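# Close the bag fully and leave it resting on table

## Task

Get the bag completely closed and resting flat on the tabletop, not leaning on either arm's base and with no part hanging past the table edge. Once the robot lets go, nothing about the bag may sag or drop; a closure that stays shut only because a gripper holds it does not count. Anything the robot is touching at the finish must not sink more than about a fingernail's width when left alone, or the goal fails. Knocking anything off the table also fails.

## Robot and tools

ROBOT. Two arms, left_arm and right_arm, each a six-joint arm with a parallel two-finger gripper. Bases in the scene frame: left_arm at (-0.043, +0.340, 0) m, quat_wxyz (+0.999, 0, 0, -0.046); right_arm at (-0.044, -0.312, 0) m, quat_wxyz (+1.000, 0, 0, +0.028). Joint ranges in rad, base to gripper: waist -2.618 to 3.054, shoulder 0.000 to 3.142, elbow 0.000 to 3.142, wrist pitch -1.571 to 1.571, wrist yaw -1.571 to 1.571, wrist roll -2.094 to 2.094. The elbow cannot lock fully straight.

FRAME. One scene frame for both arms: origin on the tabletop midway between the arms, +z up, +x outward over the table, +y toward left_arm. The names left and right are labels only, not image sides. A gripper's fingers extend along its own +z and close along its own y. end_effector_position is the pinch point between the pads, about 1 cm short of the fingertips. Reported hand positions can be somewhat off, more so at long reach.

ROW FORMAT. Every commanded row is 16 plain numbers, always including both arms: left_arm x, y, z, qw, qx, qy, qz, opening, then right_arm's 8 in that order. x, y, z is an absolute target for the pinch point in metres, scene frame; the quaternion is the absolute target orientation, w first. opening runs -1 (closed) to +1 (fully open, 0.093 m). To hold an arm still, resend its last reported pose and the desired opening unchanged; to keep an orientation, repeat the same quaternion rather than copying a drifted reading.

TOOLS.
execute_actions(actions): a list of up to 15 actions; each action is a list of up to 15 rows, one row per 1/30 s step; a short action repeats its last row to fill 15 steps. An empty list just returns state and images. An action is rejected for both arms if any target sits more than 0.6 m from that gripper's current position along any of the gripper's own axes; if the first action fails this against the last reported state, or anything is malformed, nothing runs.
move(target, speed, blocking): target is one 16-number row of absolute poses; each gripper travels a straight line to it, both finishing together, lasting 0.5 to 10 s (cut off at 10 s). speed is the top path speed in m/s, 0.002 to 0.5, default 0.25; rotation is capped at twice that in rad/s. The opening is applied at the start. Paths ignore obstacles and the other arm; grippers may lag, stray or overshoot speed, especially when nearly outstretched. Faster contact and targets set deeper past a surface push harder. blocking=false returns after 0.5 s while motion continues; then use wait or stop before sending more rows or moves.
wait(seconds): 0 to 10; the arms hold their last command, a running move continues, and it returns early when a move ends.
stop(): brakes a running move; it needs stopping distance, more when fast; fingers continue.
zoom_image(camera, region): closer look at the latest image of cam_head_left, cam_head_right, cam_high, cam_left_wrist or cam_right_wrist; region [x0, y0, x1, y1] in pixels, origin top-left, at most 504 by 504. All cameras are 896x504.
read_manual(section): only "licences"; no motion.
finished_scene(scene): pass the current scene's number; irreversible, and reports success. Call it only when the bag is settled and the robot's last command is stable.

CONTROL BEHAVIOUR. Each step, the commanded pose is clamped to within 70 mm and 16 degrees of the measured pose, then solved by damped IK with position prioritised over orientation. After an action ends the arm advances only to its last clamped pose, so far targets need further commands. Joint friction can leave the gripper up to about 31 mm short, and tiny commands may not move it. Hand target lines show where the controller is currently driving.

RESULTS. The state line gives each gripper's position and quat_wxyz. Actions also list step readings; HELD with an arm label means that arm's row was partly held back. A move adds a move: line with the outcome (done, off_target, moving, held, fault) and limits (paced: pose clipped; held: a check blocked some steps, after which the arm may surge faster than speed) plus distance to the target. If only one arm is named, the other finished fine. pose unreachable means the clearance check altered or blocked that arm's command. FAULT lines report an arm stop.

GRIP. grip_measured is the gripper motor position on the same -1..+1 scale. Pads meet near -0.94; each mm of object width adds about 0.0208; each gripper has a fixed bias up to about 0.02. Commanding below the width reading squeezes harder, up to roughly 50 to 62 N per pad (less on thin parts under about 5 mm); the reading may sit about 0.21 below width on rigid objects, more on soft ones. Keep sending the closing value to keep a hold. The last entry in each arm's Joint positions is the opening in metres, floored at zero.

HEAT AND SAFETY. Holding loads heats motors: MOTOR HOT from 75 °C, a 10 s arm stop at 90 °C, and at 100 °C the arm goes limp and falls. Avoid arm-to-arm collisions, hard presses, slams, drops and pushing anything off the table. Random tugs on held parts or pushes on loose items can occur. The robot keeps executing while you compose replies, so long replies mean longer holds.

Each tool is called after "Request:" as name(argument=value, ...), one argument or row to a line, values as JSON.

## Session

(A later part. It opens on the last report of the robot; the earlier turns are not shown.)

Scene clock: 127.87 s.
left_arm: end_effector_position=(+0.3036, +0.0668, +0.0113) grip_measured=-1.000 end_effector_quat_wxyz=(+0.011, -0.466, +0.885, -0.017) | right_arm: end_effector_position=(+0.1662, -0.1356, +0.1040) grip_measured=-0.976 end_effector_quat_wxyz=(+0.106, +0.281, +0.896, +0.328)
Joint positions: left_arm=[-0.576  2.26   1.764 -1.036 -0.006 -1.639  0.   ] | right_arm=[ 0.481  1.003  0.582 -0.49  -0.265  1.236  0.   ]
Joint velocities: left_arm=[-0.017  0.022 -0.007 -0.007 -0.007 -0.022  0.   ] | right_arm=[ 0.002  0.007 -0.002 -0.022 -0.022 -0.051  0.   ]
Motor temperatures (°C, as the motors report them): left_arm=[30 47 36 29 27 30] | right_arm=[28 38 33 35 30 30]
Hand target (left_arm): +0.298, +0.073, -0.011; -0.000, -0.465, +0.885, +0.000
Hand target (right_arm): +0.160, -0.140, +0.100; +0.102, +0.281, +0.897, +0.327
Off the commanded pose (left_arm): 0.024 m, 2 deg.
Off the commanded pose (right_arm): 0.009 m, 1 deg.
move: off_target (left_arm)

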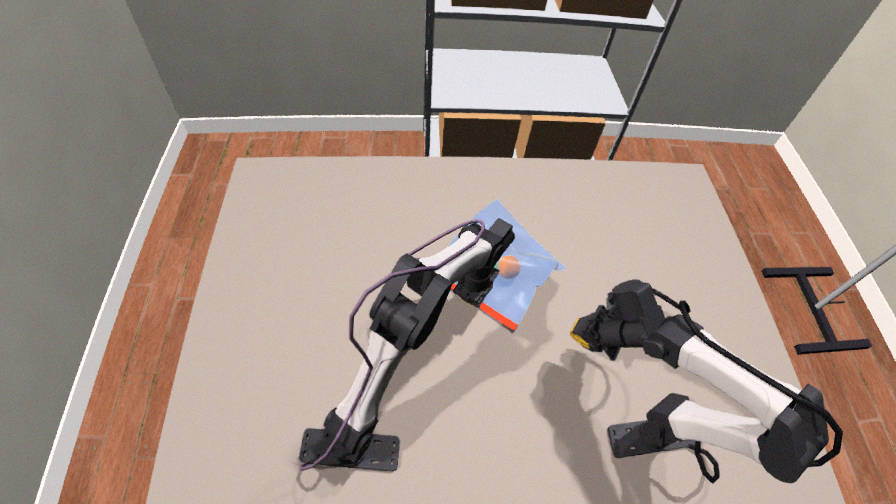

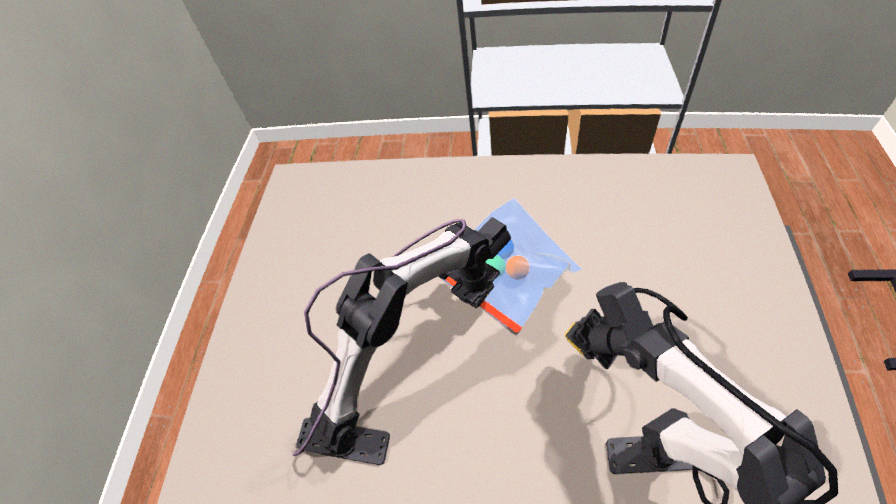

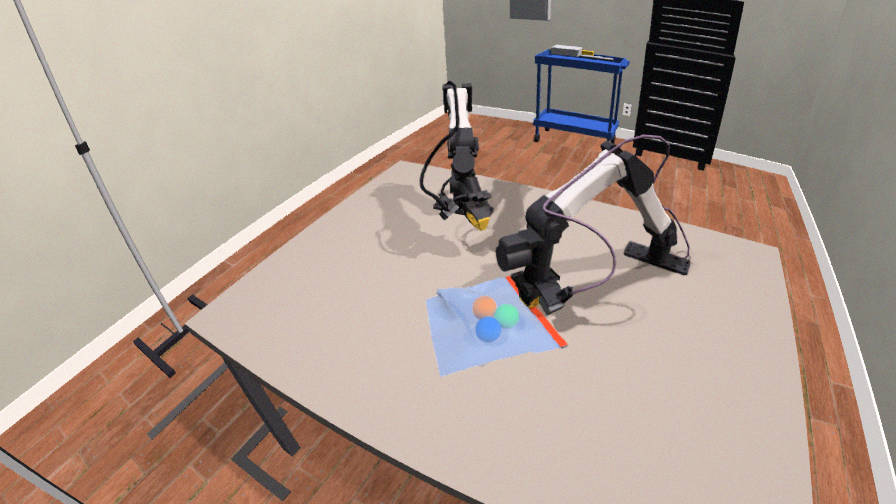

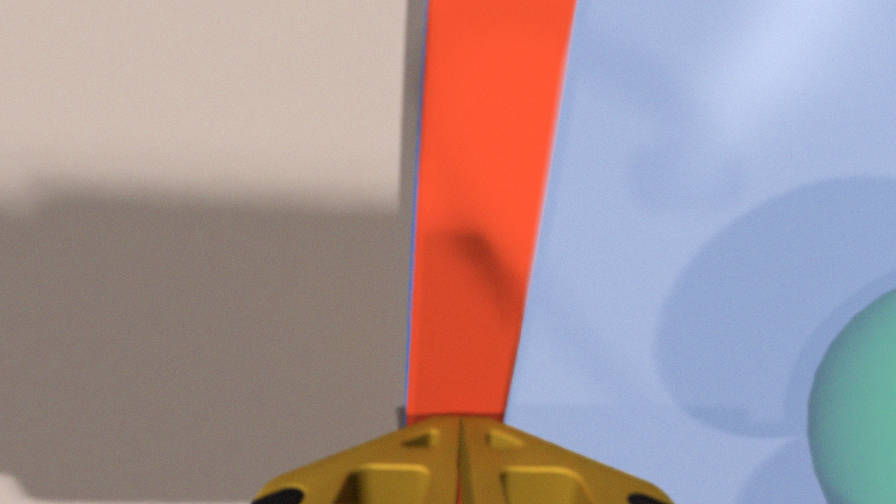

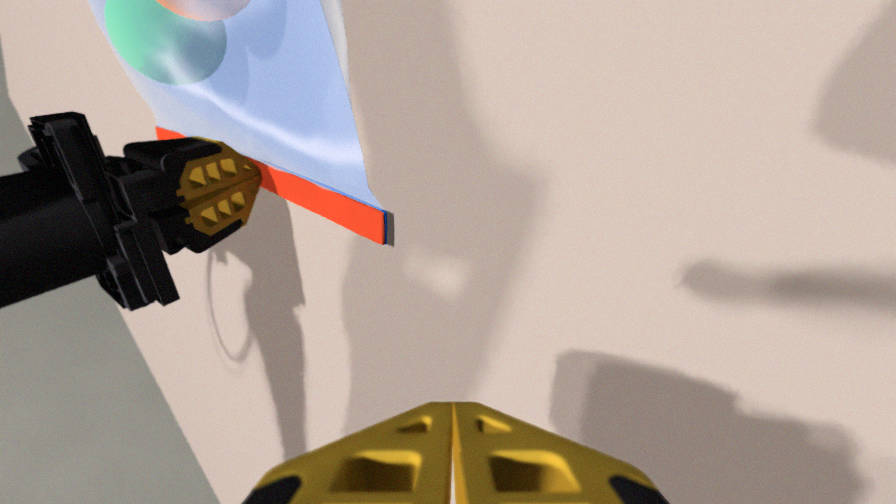

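Request:
move(
  target=[0.312,0.088,0.045,0,-0.465,0.885,0,-1,0.16,-0.14,0.10,0.102,0.281,0.897,0.327,-1],
  speed=0.08,
)

Request:
move(
  target=[0.312,0.088,-0.012,0,-0.465,0.885,0,-1,0.16,-0.14,0.10,0.102,0.281,0.897,0.327,-1],
  speed=0.07,
)

Request:
move(
  target=[0.326,0.104,0.045,0,-0.465,0.885,0,-1,0.16,-0.14,0.10,0.102,0.281,0.897,0.327,-1],
  speed=0.08,
)

Request:
move(
  target=[0.326,0.104,-0.012,0,-0.465,0.885,0,-1,0.16,-0.14,0.10,0.102,0.281,0.897,0.327,-1],
  speed=0.07,
)

Scene clock: 131.17 s.
left_arm: end_effector_position=(+0.3088, +0.0888, +0.0356) grip_measured=-1.000 end_effector_quat_wxyz=(-0.001, -0.466, +0.885, +0.009) | right_arm: end_effector_position=(+0.1662, -0.1356, +0.1040) grip_measured=-0.976 end_effector_quat_wxyz=(+0.106, +0.281, +0.896, +0.328)
Joint positions: left_arm=[-0.529  2.257  1.858 -1.188 -0.006 -1.591  0.   ] | right_arm=[ 0.481  1.003  0.582 -0.49  -0.265  1.236  0.   ]
Joint velocities: left_arm=[-0.022  0.012 -0.002 -0.037 -0.007  0.022  0.   ] | right_arm=[-0.002 -0.007 -0.007 -0.007  0.037 -0.007  0.   ]
Motor temperatures (°C, as the motors report them): left_arm=[30 48 36 29 27 30] | right_arm=[28 38 33 35 30 30]
Hand target (left_arm): +0.312, +0.088, +0.045; -0.001, -0.465, +0.885, -0.000
Hand target (right_arm): +0.160, -0.140, +0.100; +0.102, +0.281, +0.897, +0.327
Off the commanded pose (left_arm): 0.010 m, 1 deg.
Off the commanded pose (right_arm): 0.009 m, 1 deg.
move: done

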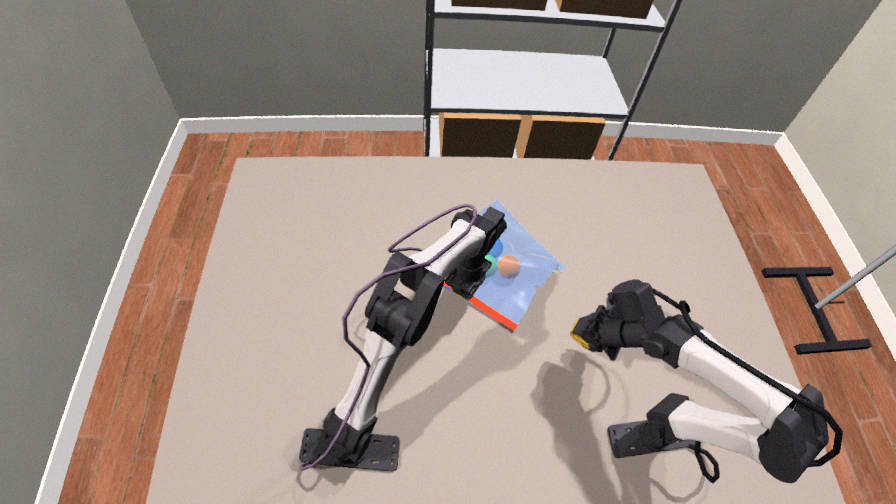

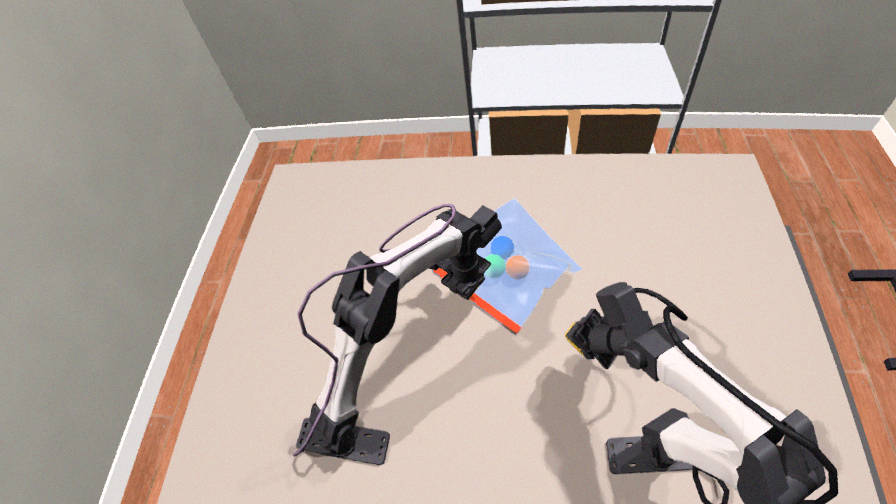

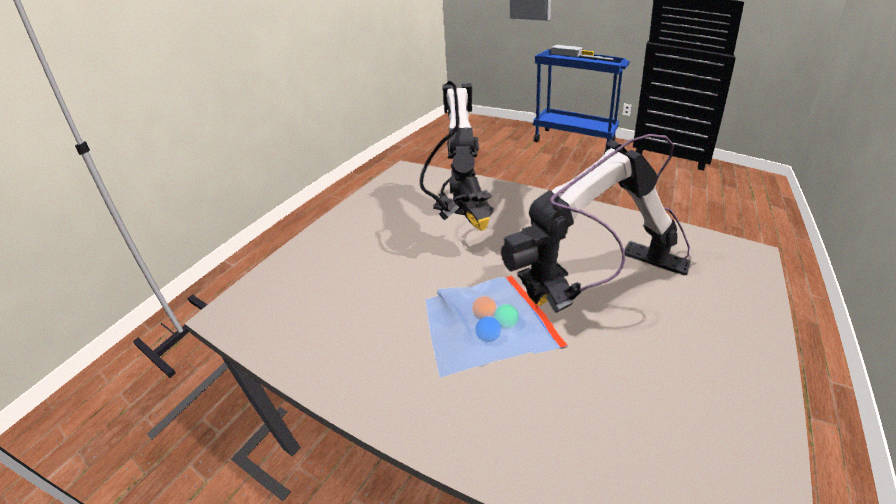

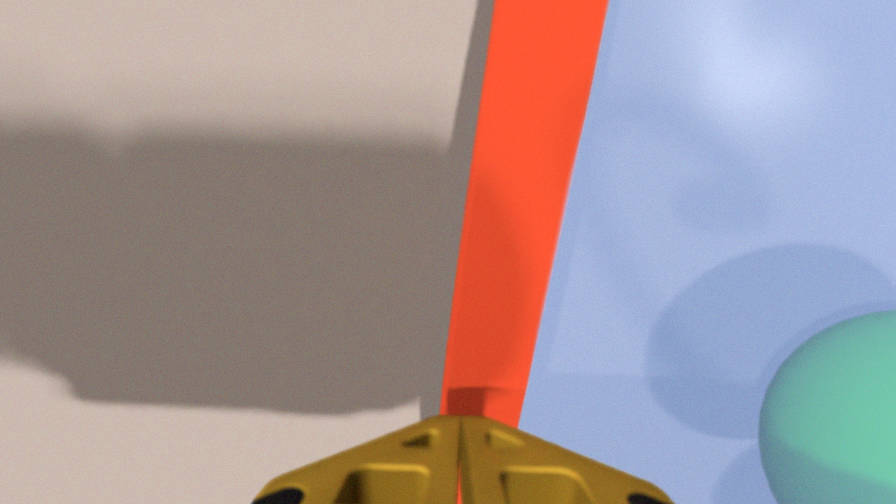

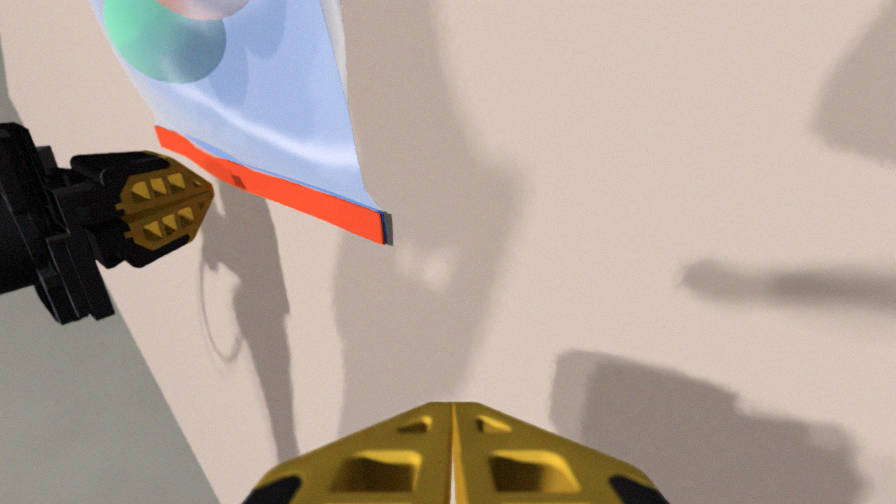

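Scene clock: 132.20 s.
left_arm: end_effector_position=(+0.3164, +0.0833, +0.0114) grip_measured=-1.000 end_effector_quat_wxyz=(+0.011, -0.466, +0.885, -0.016) | right_arm: end_effector_position=(+0.1662, -0.1356, +0.1040) grip_measured=-0.976 end_effector_quat_wxyz=(+0.106, +0.281, +0.896, +0.328)
Joint positions: left_arm=[-0.529  2.263  1.769 -1.04  -0.006 -1.591  0.   ] | right_arm=[ 0.481  1.003  0.582 -0.49  -0.265  1.236  0.   ]
Joint velocities: left_arm=[ 0.012 -0.002 -0.012  0.037 -0.022  0.051  0.   ] | right_arm=[-0.002 -0.007  0.007 -0.066 -0.037  0.022  0.   ]
Motor temperatures (°C, as the motors report them): left_arm=[30 48 36 29 27 30] | right_arm=[28 38 33 35 30 30]
Hand target (left_arm): +0.311, +0.089, -0.011; -0.000, -0.465, +0.885, +0.000
Hand target (right_arm): +0.160, -0.140, +0.100; +0.102, +0.281, +0.897, +0.327
Off the commanded pose (left_arm): 0.024 m, 2 deg.
Off the commanded pose (right_arm): 0.009 m, 1 deg.
move: off_target (left_arm)

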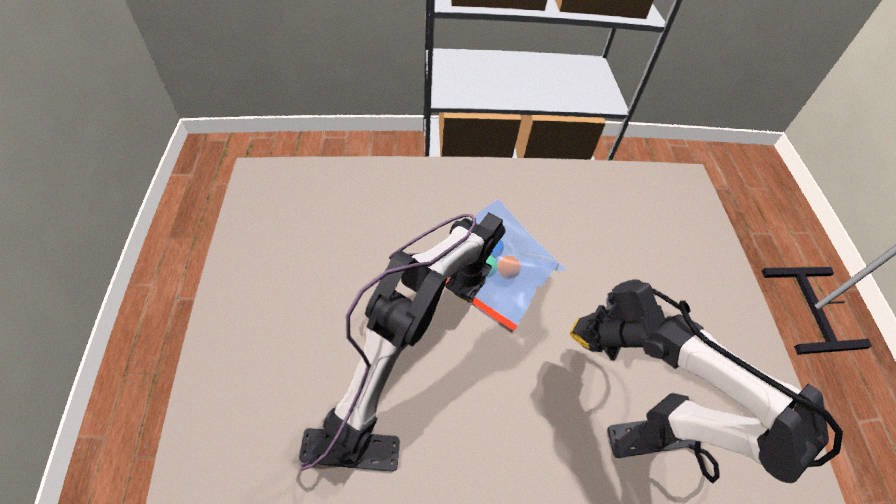

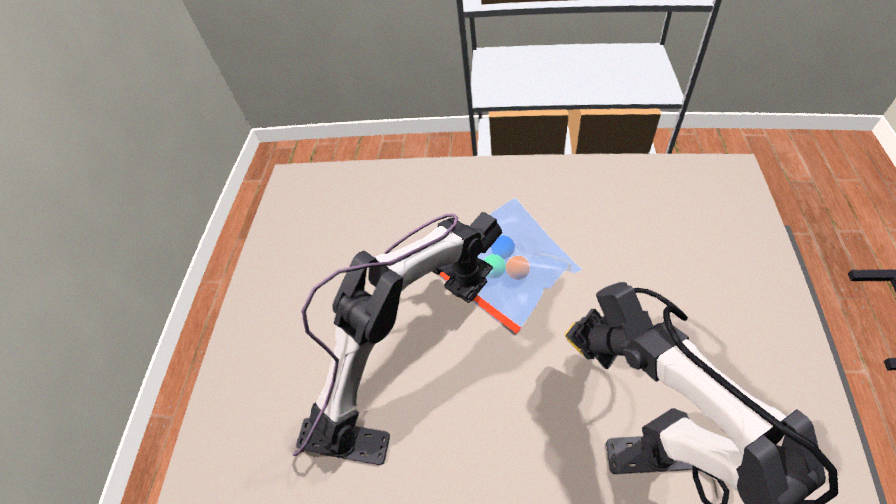

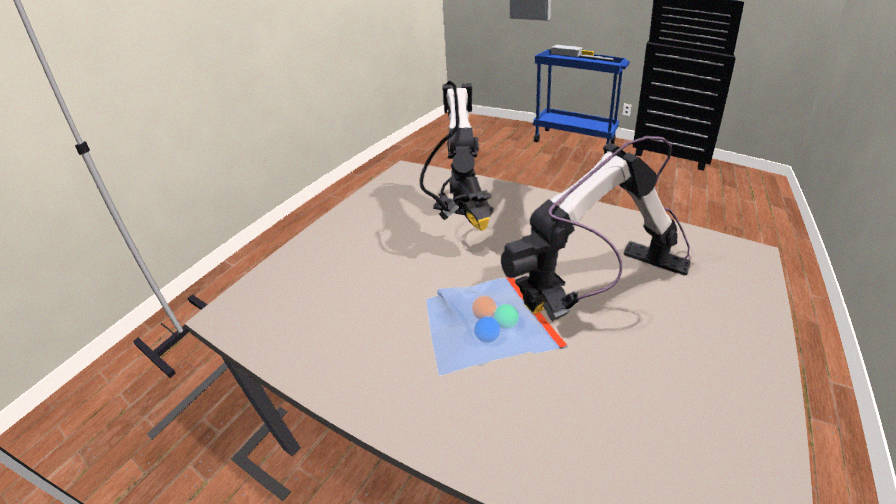

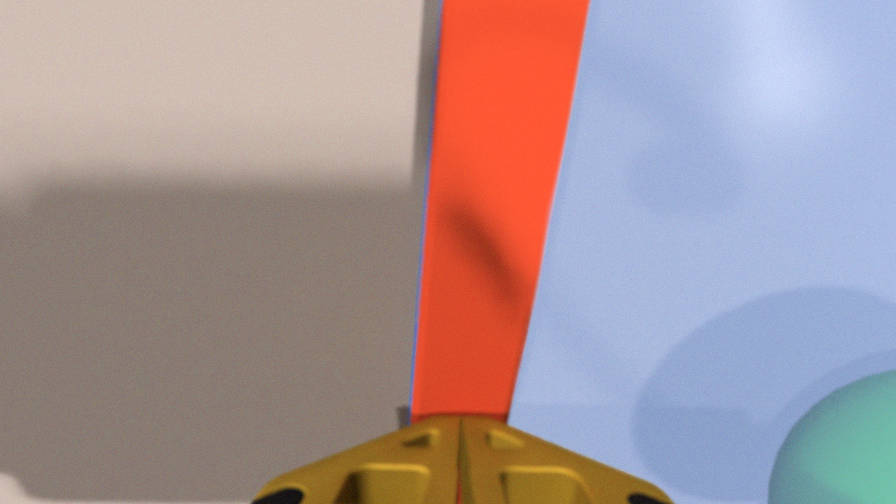

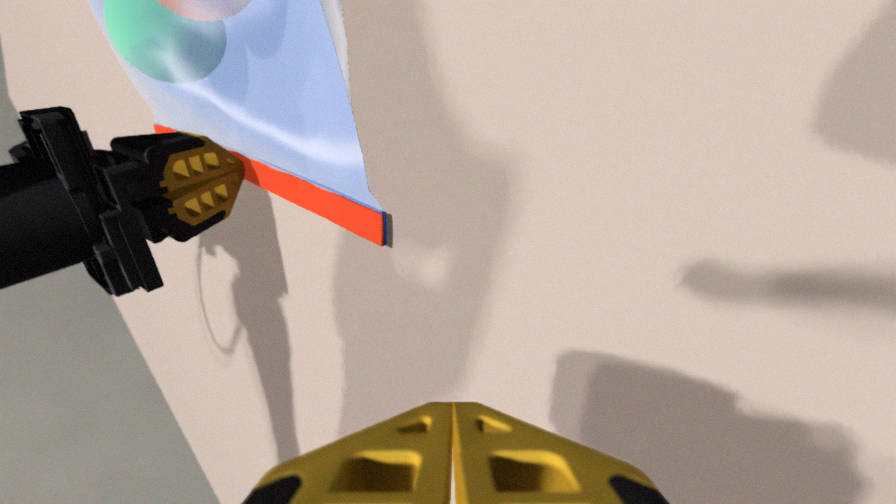

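Scene clock: 133.27 s.
left_arm: end_effector_position=(+0.3235, +0.1042, +0.0391) grip_measured=-1.000 end_effector_quat_wxyz=(+0.001, -0.466, +0.885, +0.005) | right_arm: end_effector_position=(+0.1662, -0.1356, +0.1040) grip_measured=-0.976 end_effector_quat_wxyz=(+0.106, +0.281, +0.896, +0.328)
Joint positions: left_arm=[-0.48   2.261  1.879 -1.196 -0.006 -1.543  0.   ] | right_arm=[ 0.481  1.003  0.582 -0.49  -0.265  1.236  0.   ]
Joint velocities: left_arm=[-0.007 -0.002 -0.002 -0.022 -0.022 -0.007  0.   ] | right_arm=[-0.007 -0.002 -0.002  0.066  0.022 -0.051  0.   ]
Motor temperatures (°C, as the motors report them): left_arm=[30 48 36 29 27 30] | right_arm=[28 38 33 35 30 30]
Hand target (left_arm): +0.326, +0.104, +0.045; -0.000, -0.465, +0.885, -0.000
Hand target (right_arm): +0.160, -0.140, +0.100; +0.102, +0.281, +0.897, +0.327
Off the commanded pose (left_arm): 0.006 m, 1 deg.
Off the commanded pose (right_arm): 0.009 m, 1 deg.
move: done

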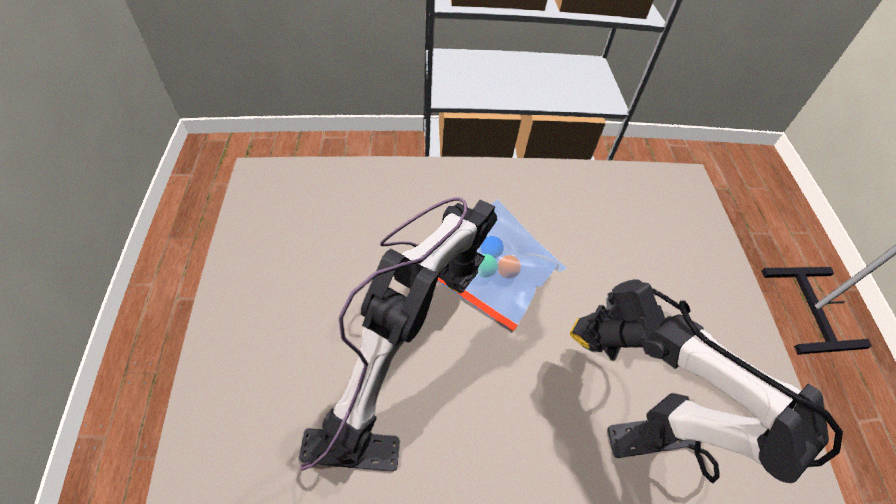

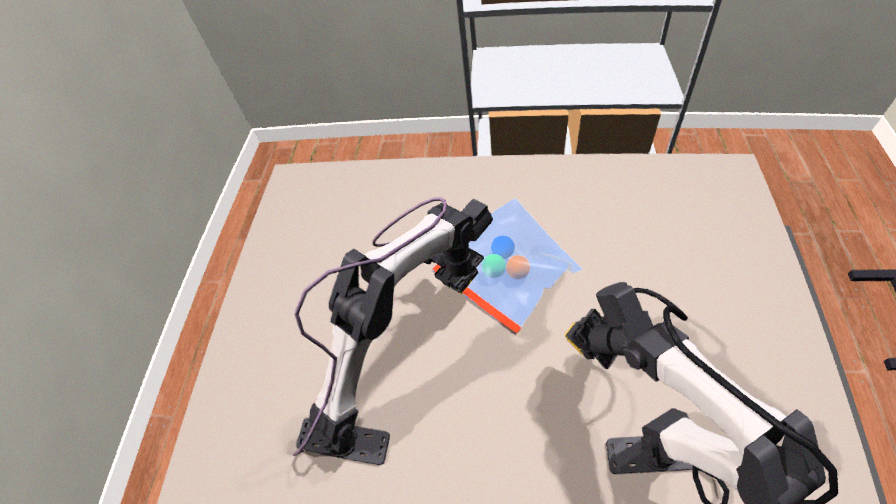

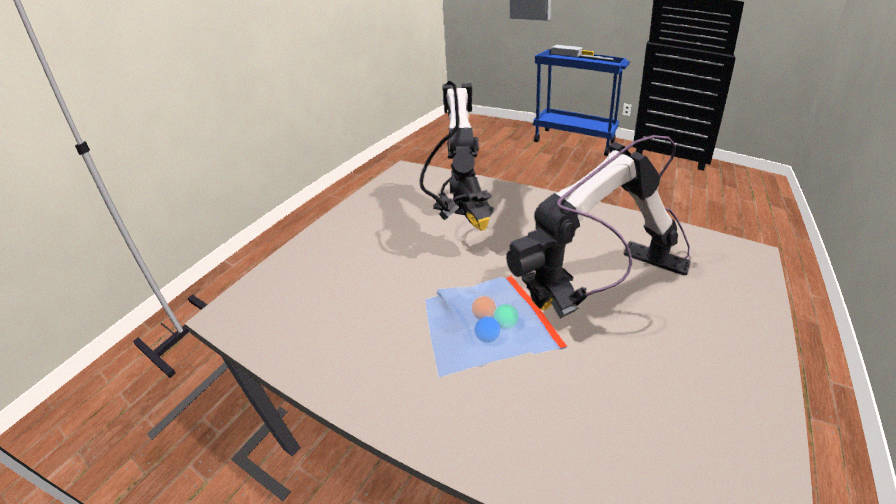

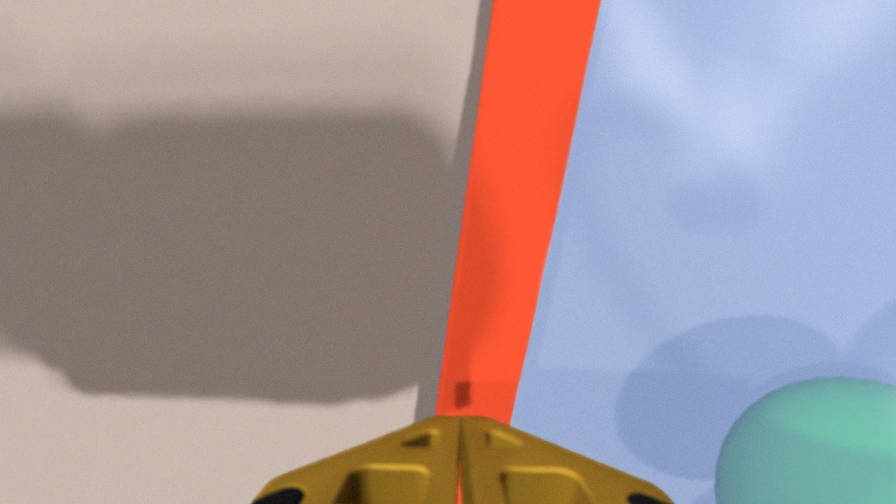

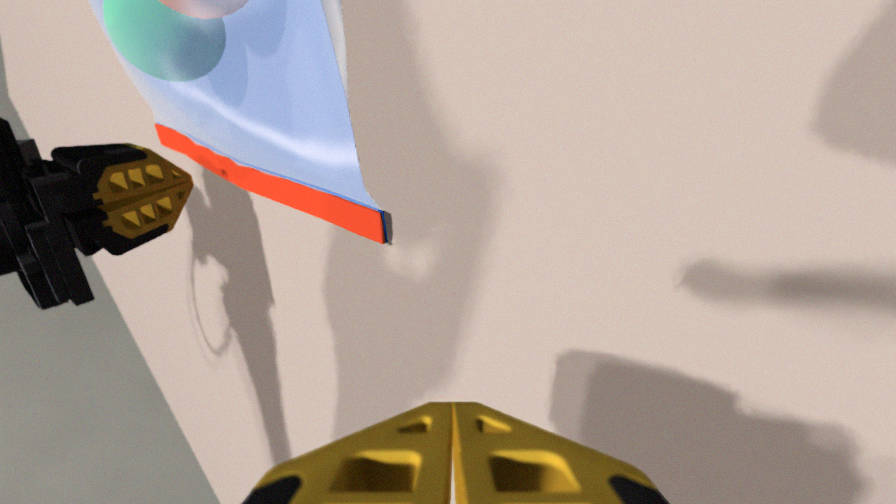

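Scene clock: 134.33 s.
left_arm: end_effector_position=(+0.3309, +0.0994, +0.0112) grip_measured=-1.000 end_effector_quat_wxyz=(+0.012, -0.466, +0.884, -0.015) | right_arm: end_effector_position=(+0.1662, -0.1356, +0.1040) grip_measured=-0.976 end_effector_quat_wxyz=(+0.106, +0.281, +0.896, +0.328)
Joint positions: left_arm=[-0.48   2.274  1.788 -1.046 -0.006 -1.543  0.   ] | right_arm=[ 0.481  1.003  0.582 -0.49  -0.265  1.236  0.   ]
Joint velocities: left_arm=[ 0.007 -0.007 -0.012  0.037 -0.022 -0.066  0.   ] | right_arm=[-0.017  0.002 -0.012 -0.037  0.037 -0.007  0.   ]
Motor temperatures (°C, as the motors report them): left_arm=[30 48 36 29 27 30] | right_arm=[28 38 33 35 30 30]
Hand target (left_arm): +0.324, +0.105, -0.011; -0.000, -0.465, +0.885, +0.001
Hand target (right_arm): +0.160, -0.140, +0.100; +0.102, +0.281, +0.897, +0.327
Off the commanded pose (left_arm): 0.024 m, 2 deg.
Off the commanded pose (right_arm): 0.009 m, 1 deg.
move: off_target (left_arm)

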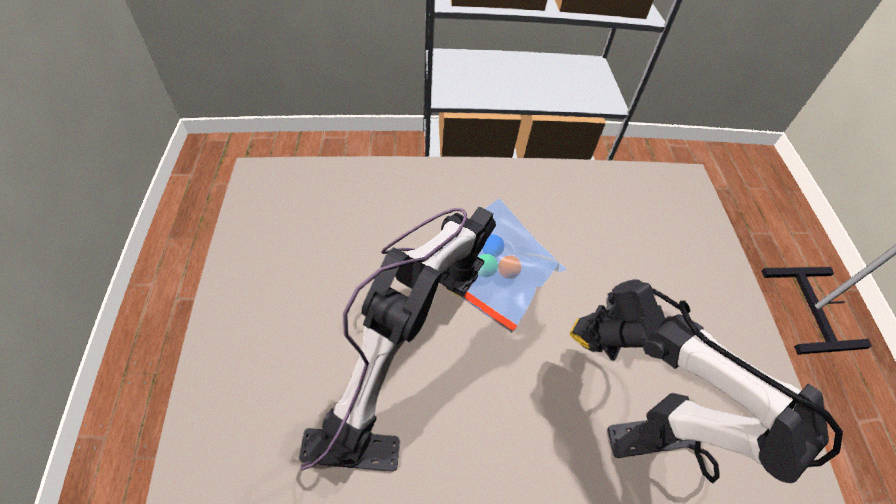

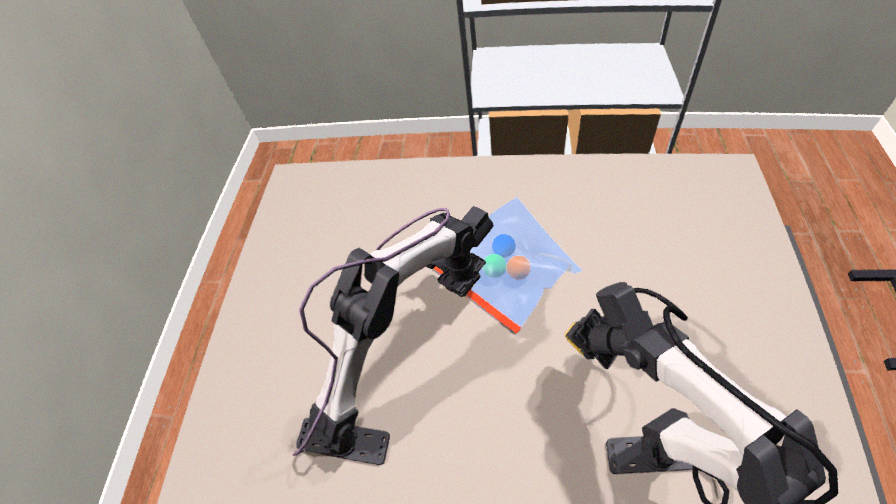

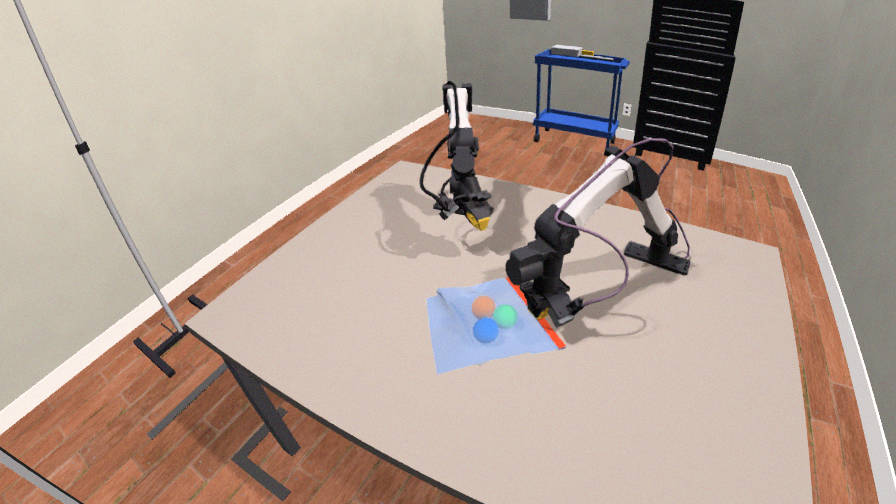

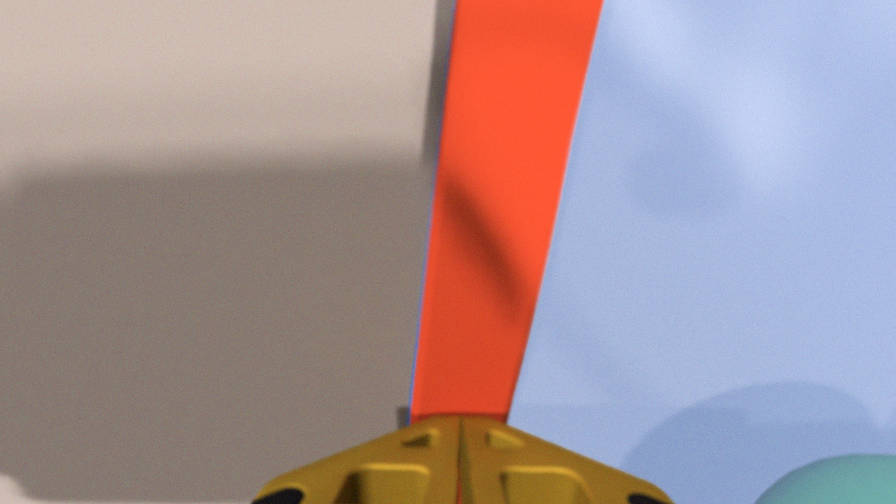

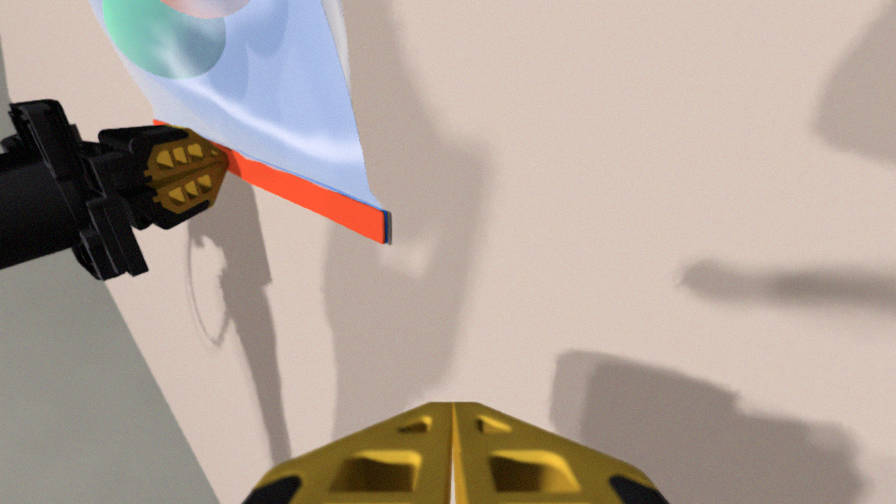

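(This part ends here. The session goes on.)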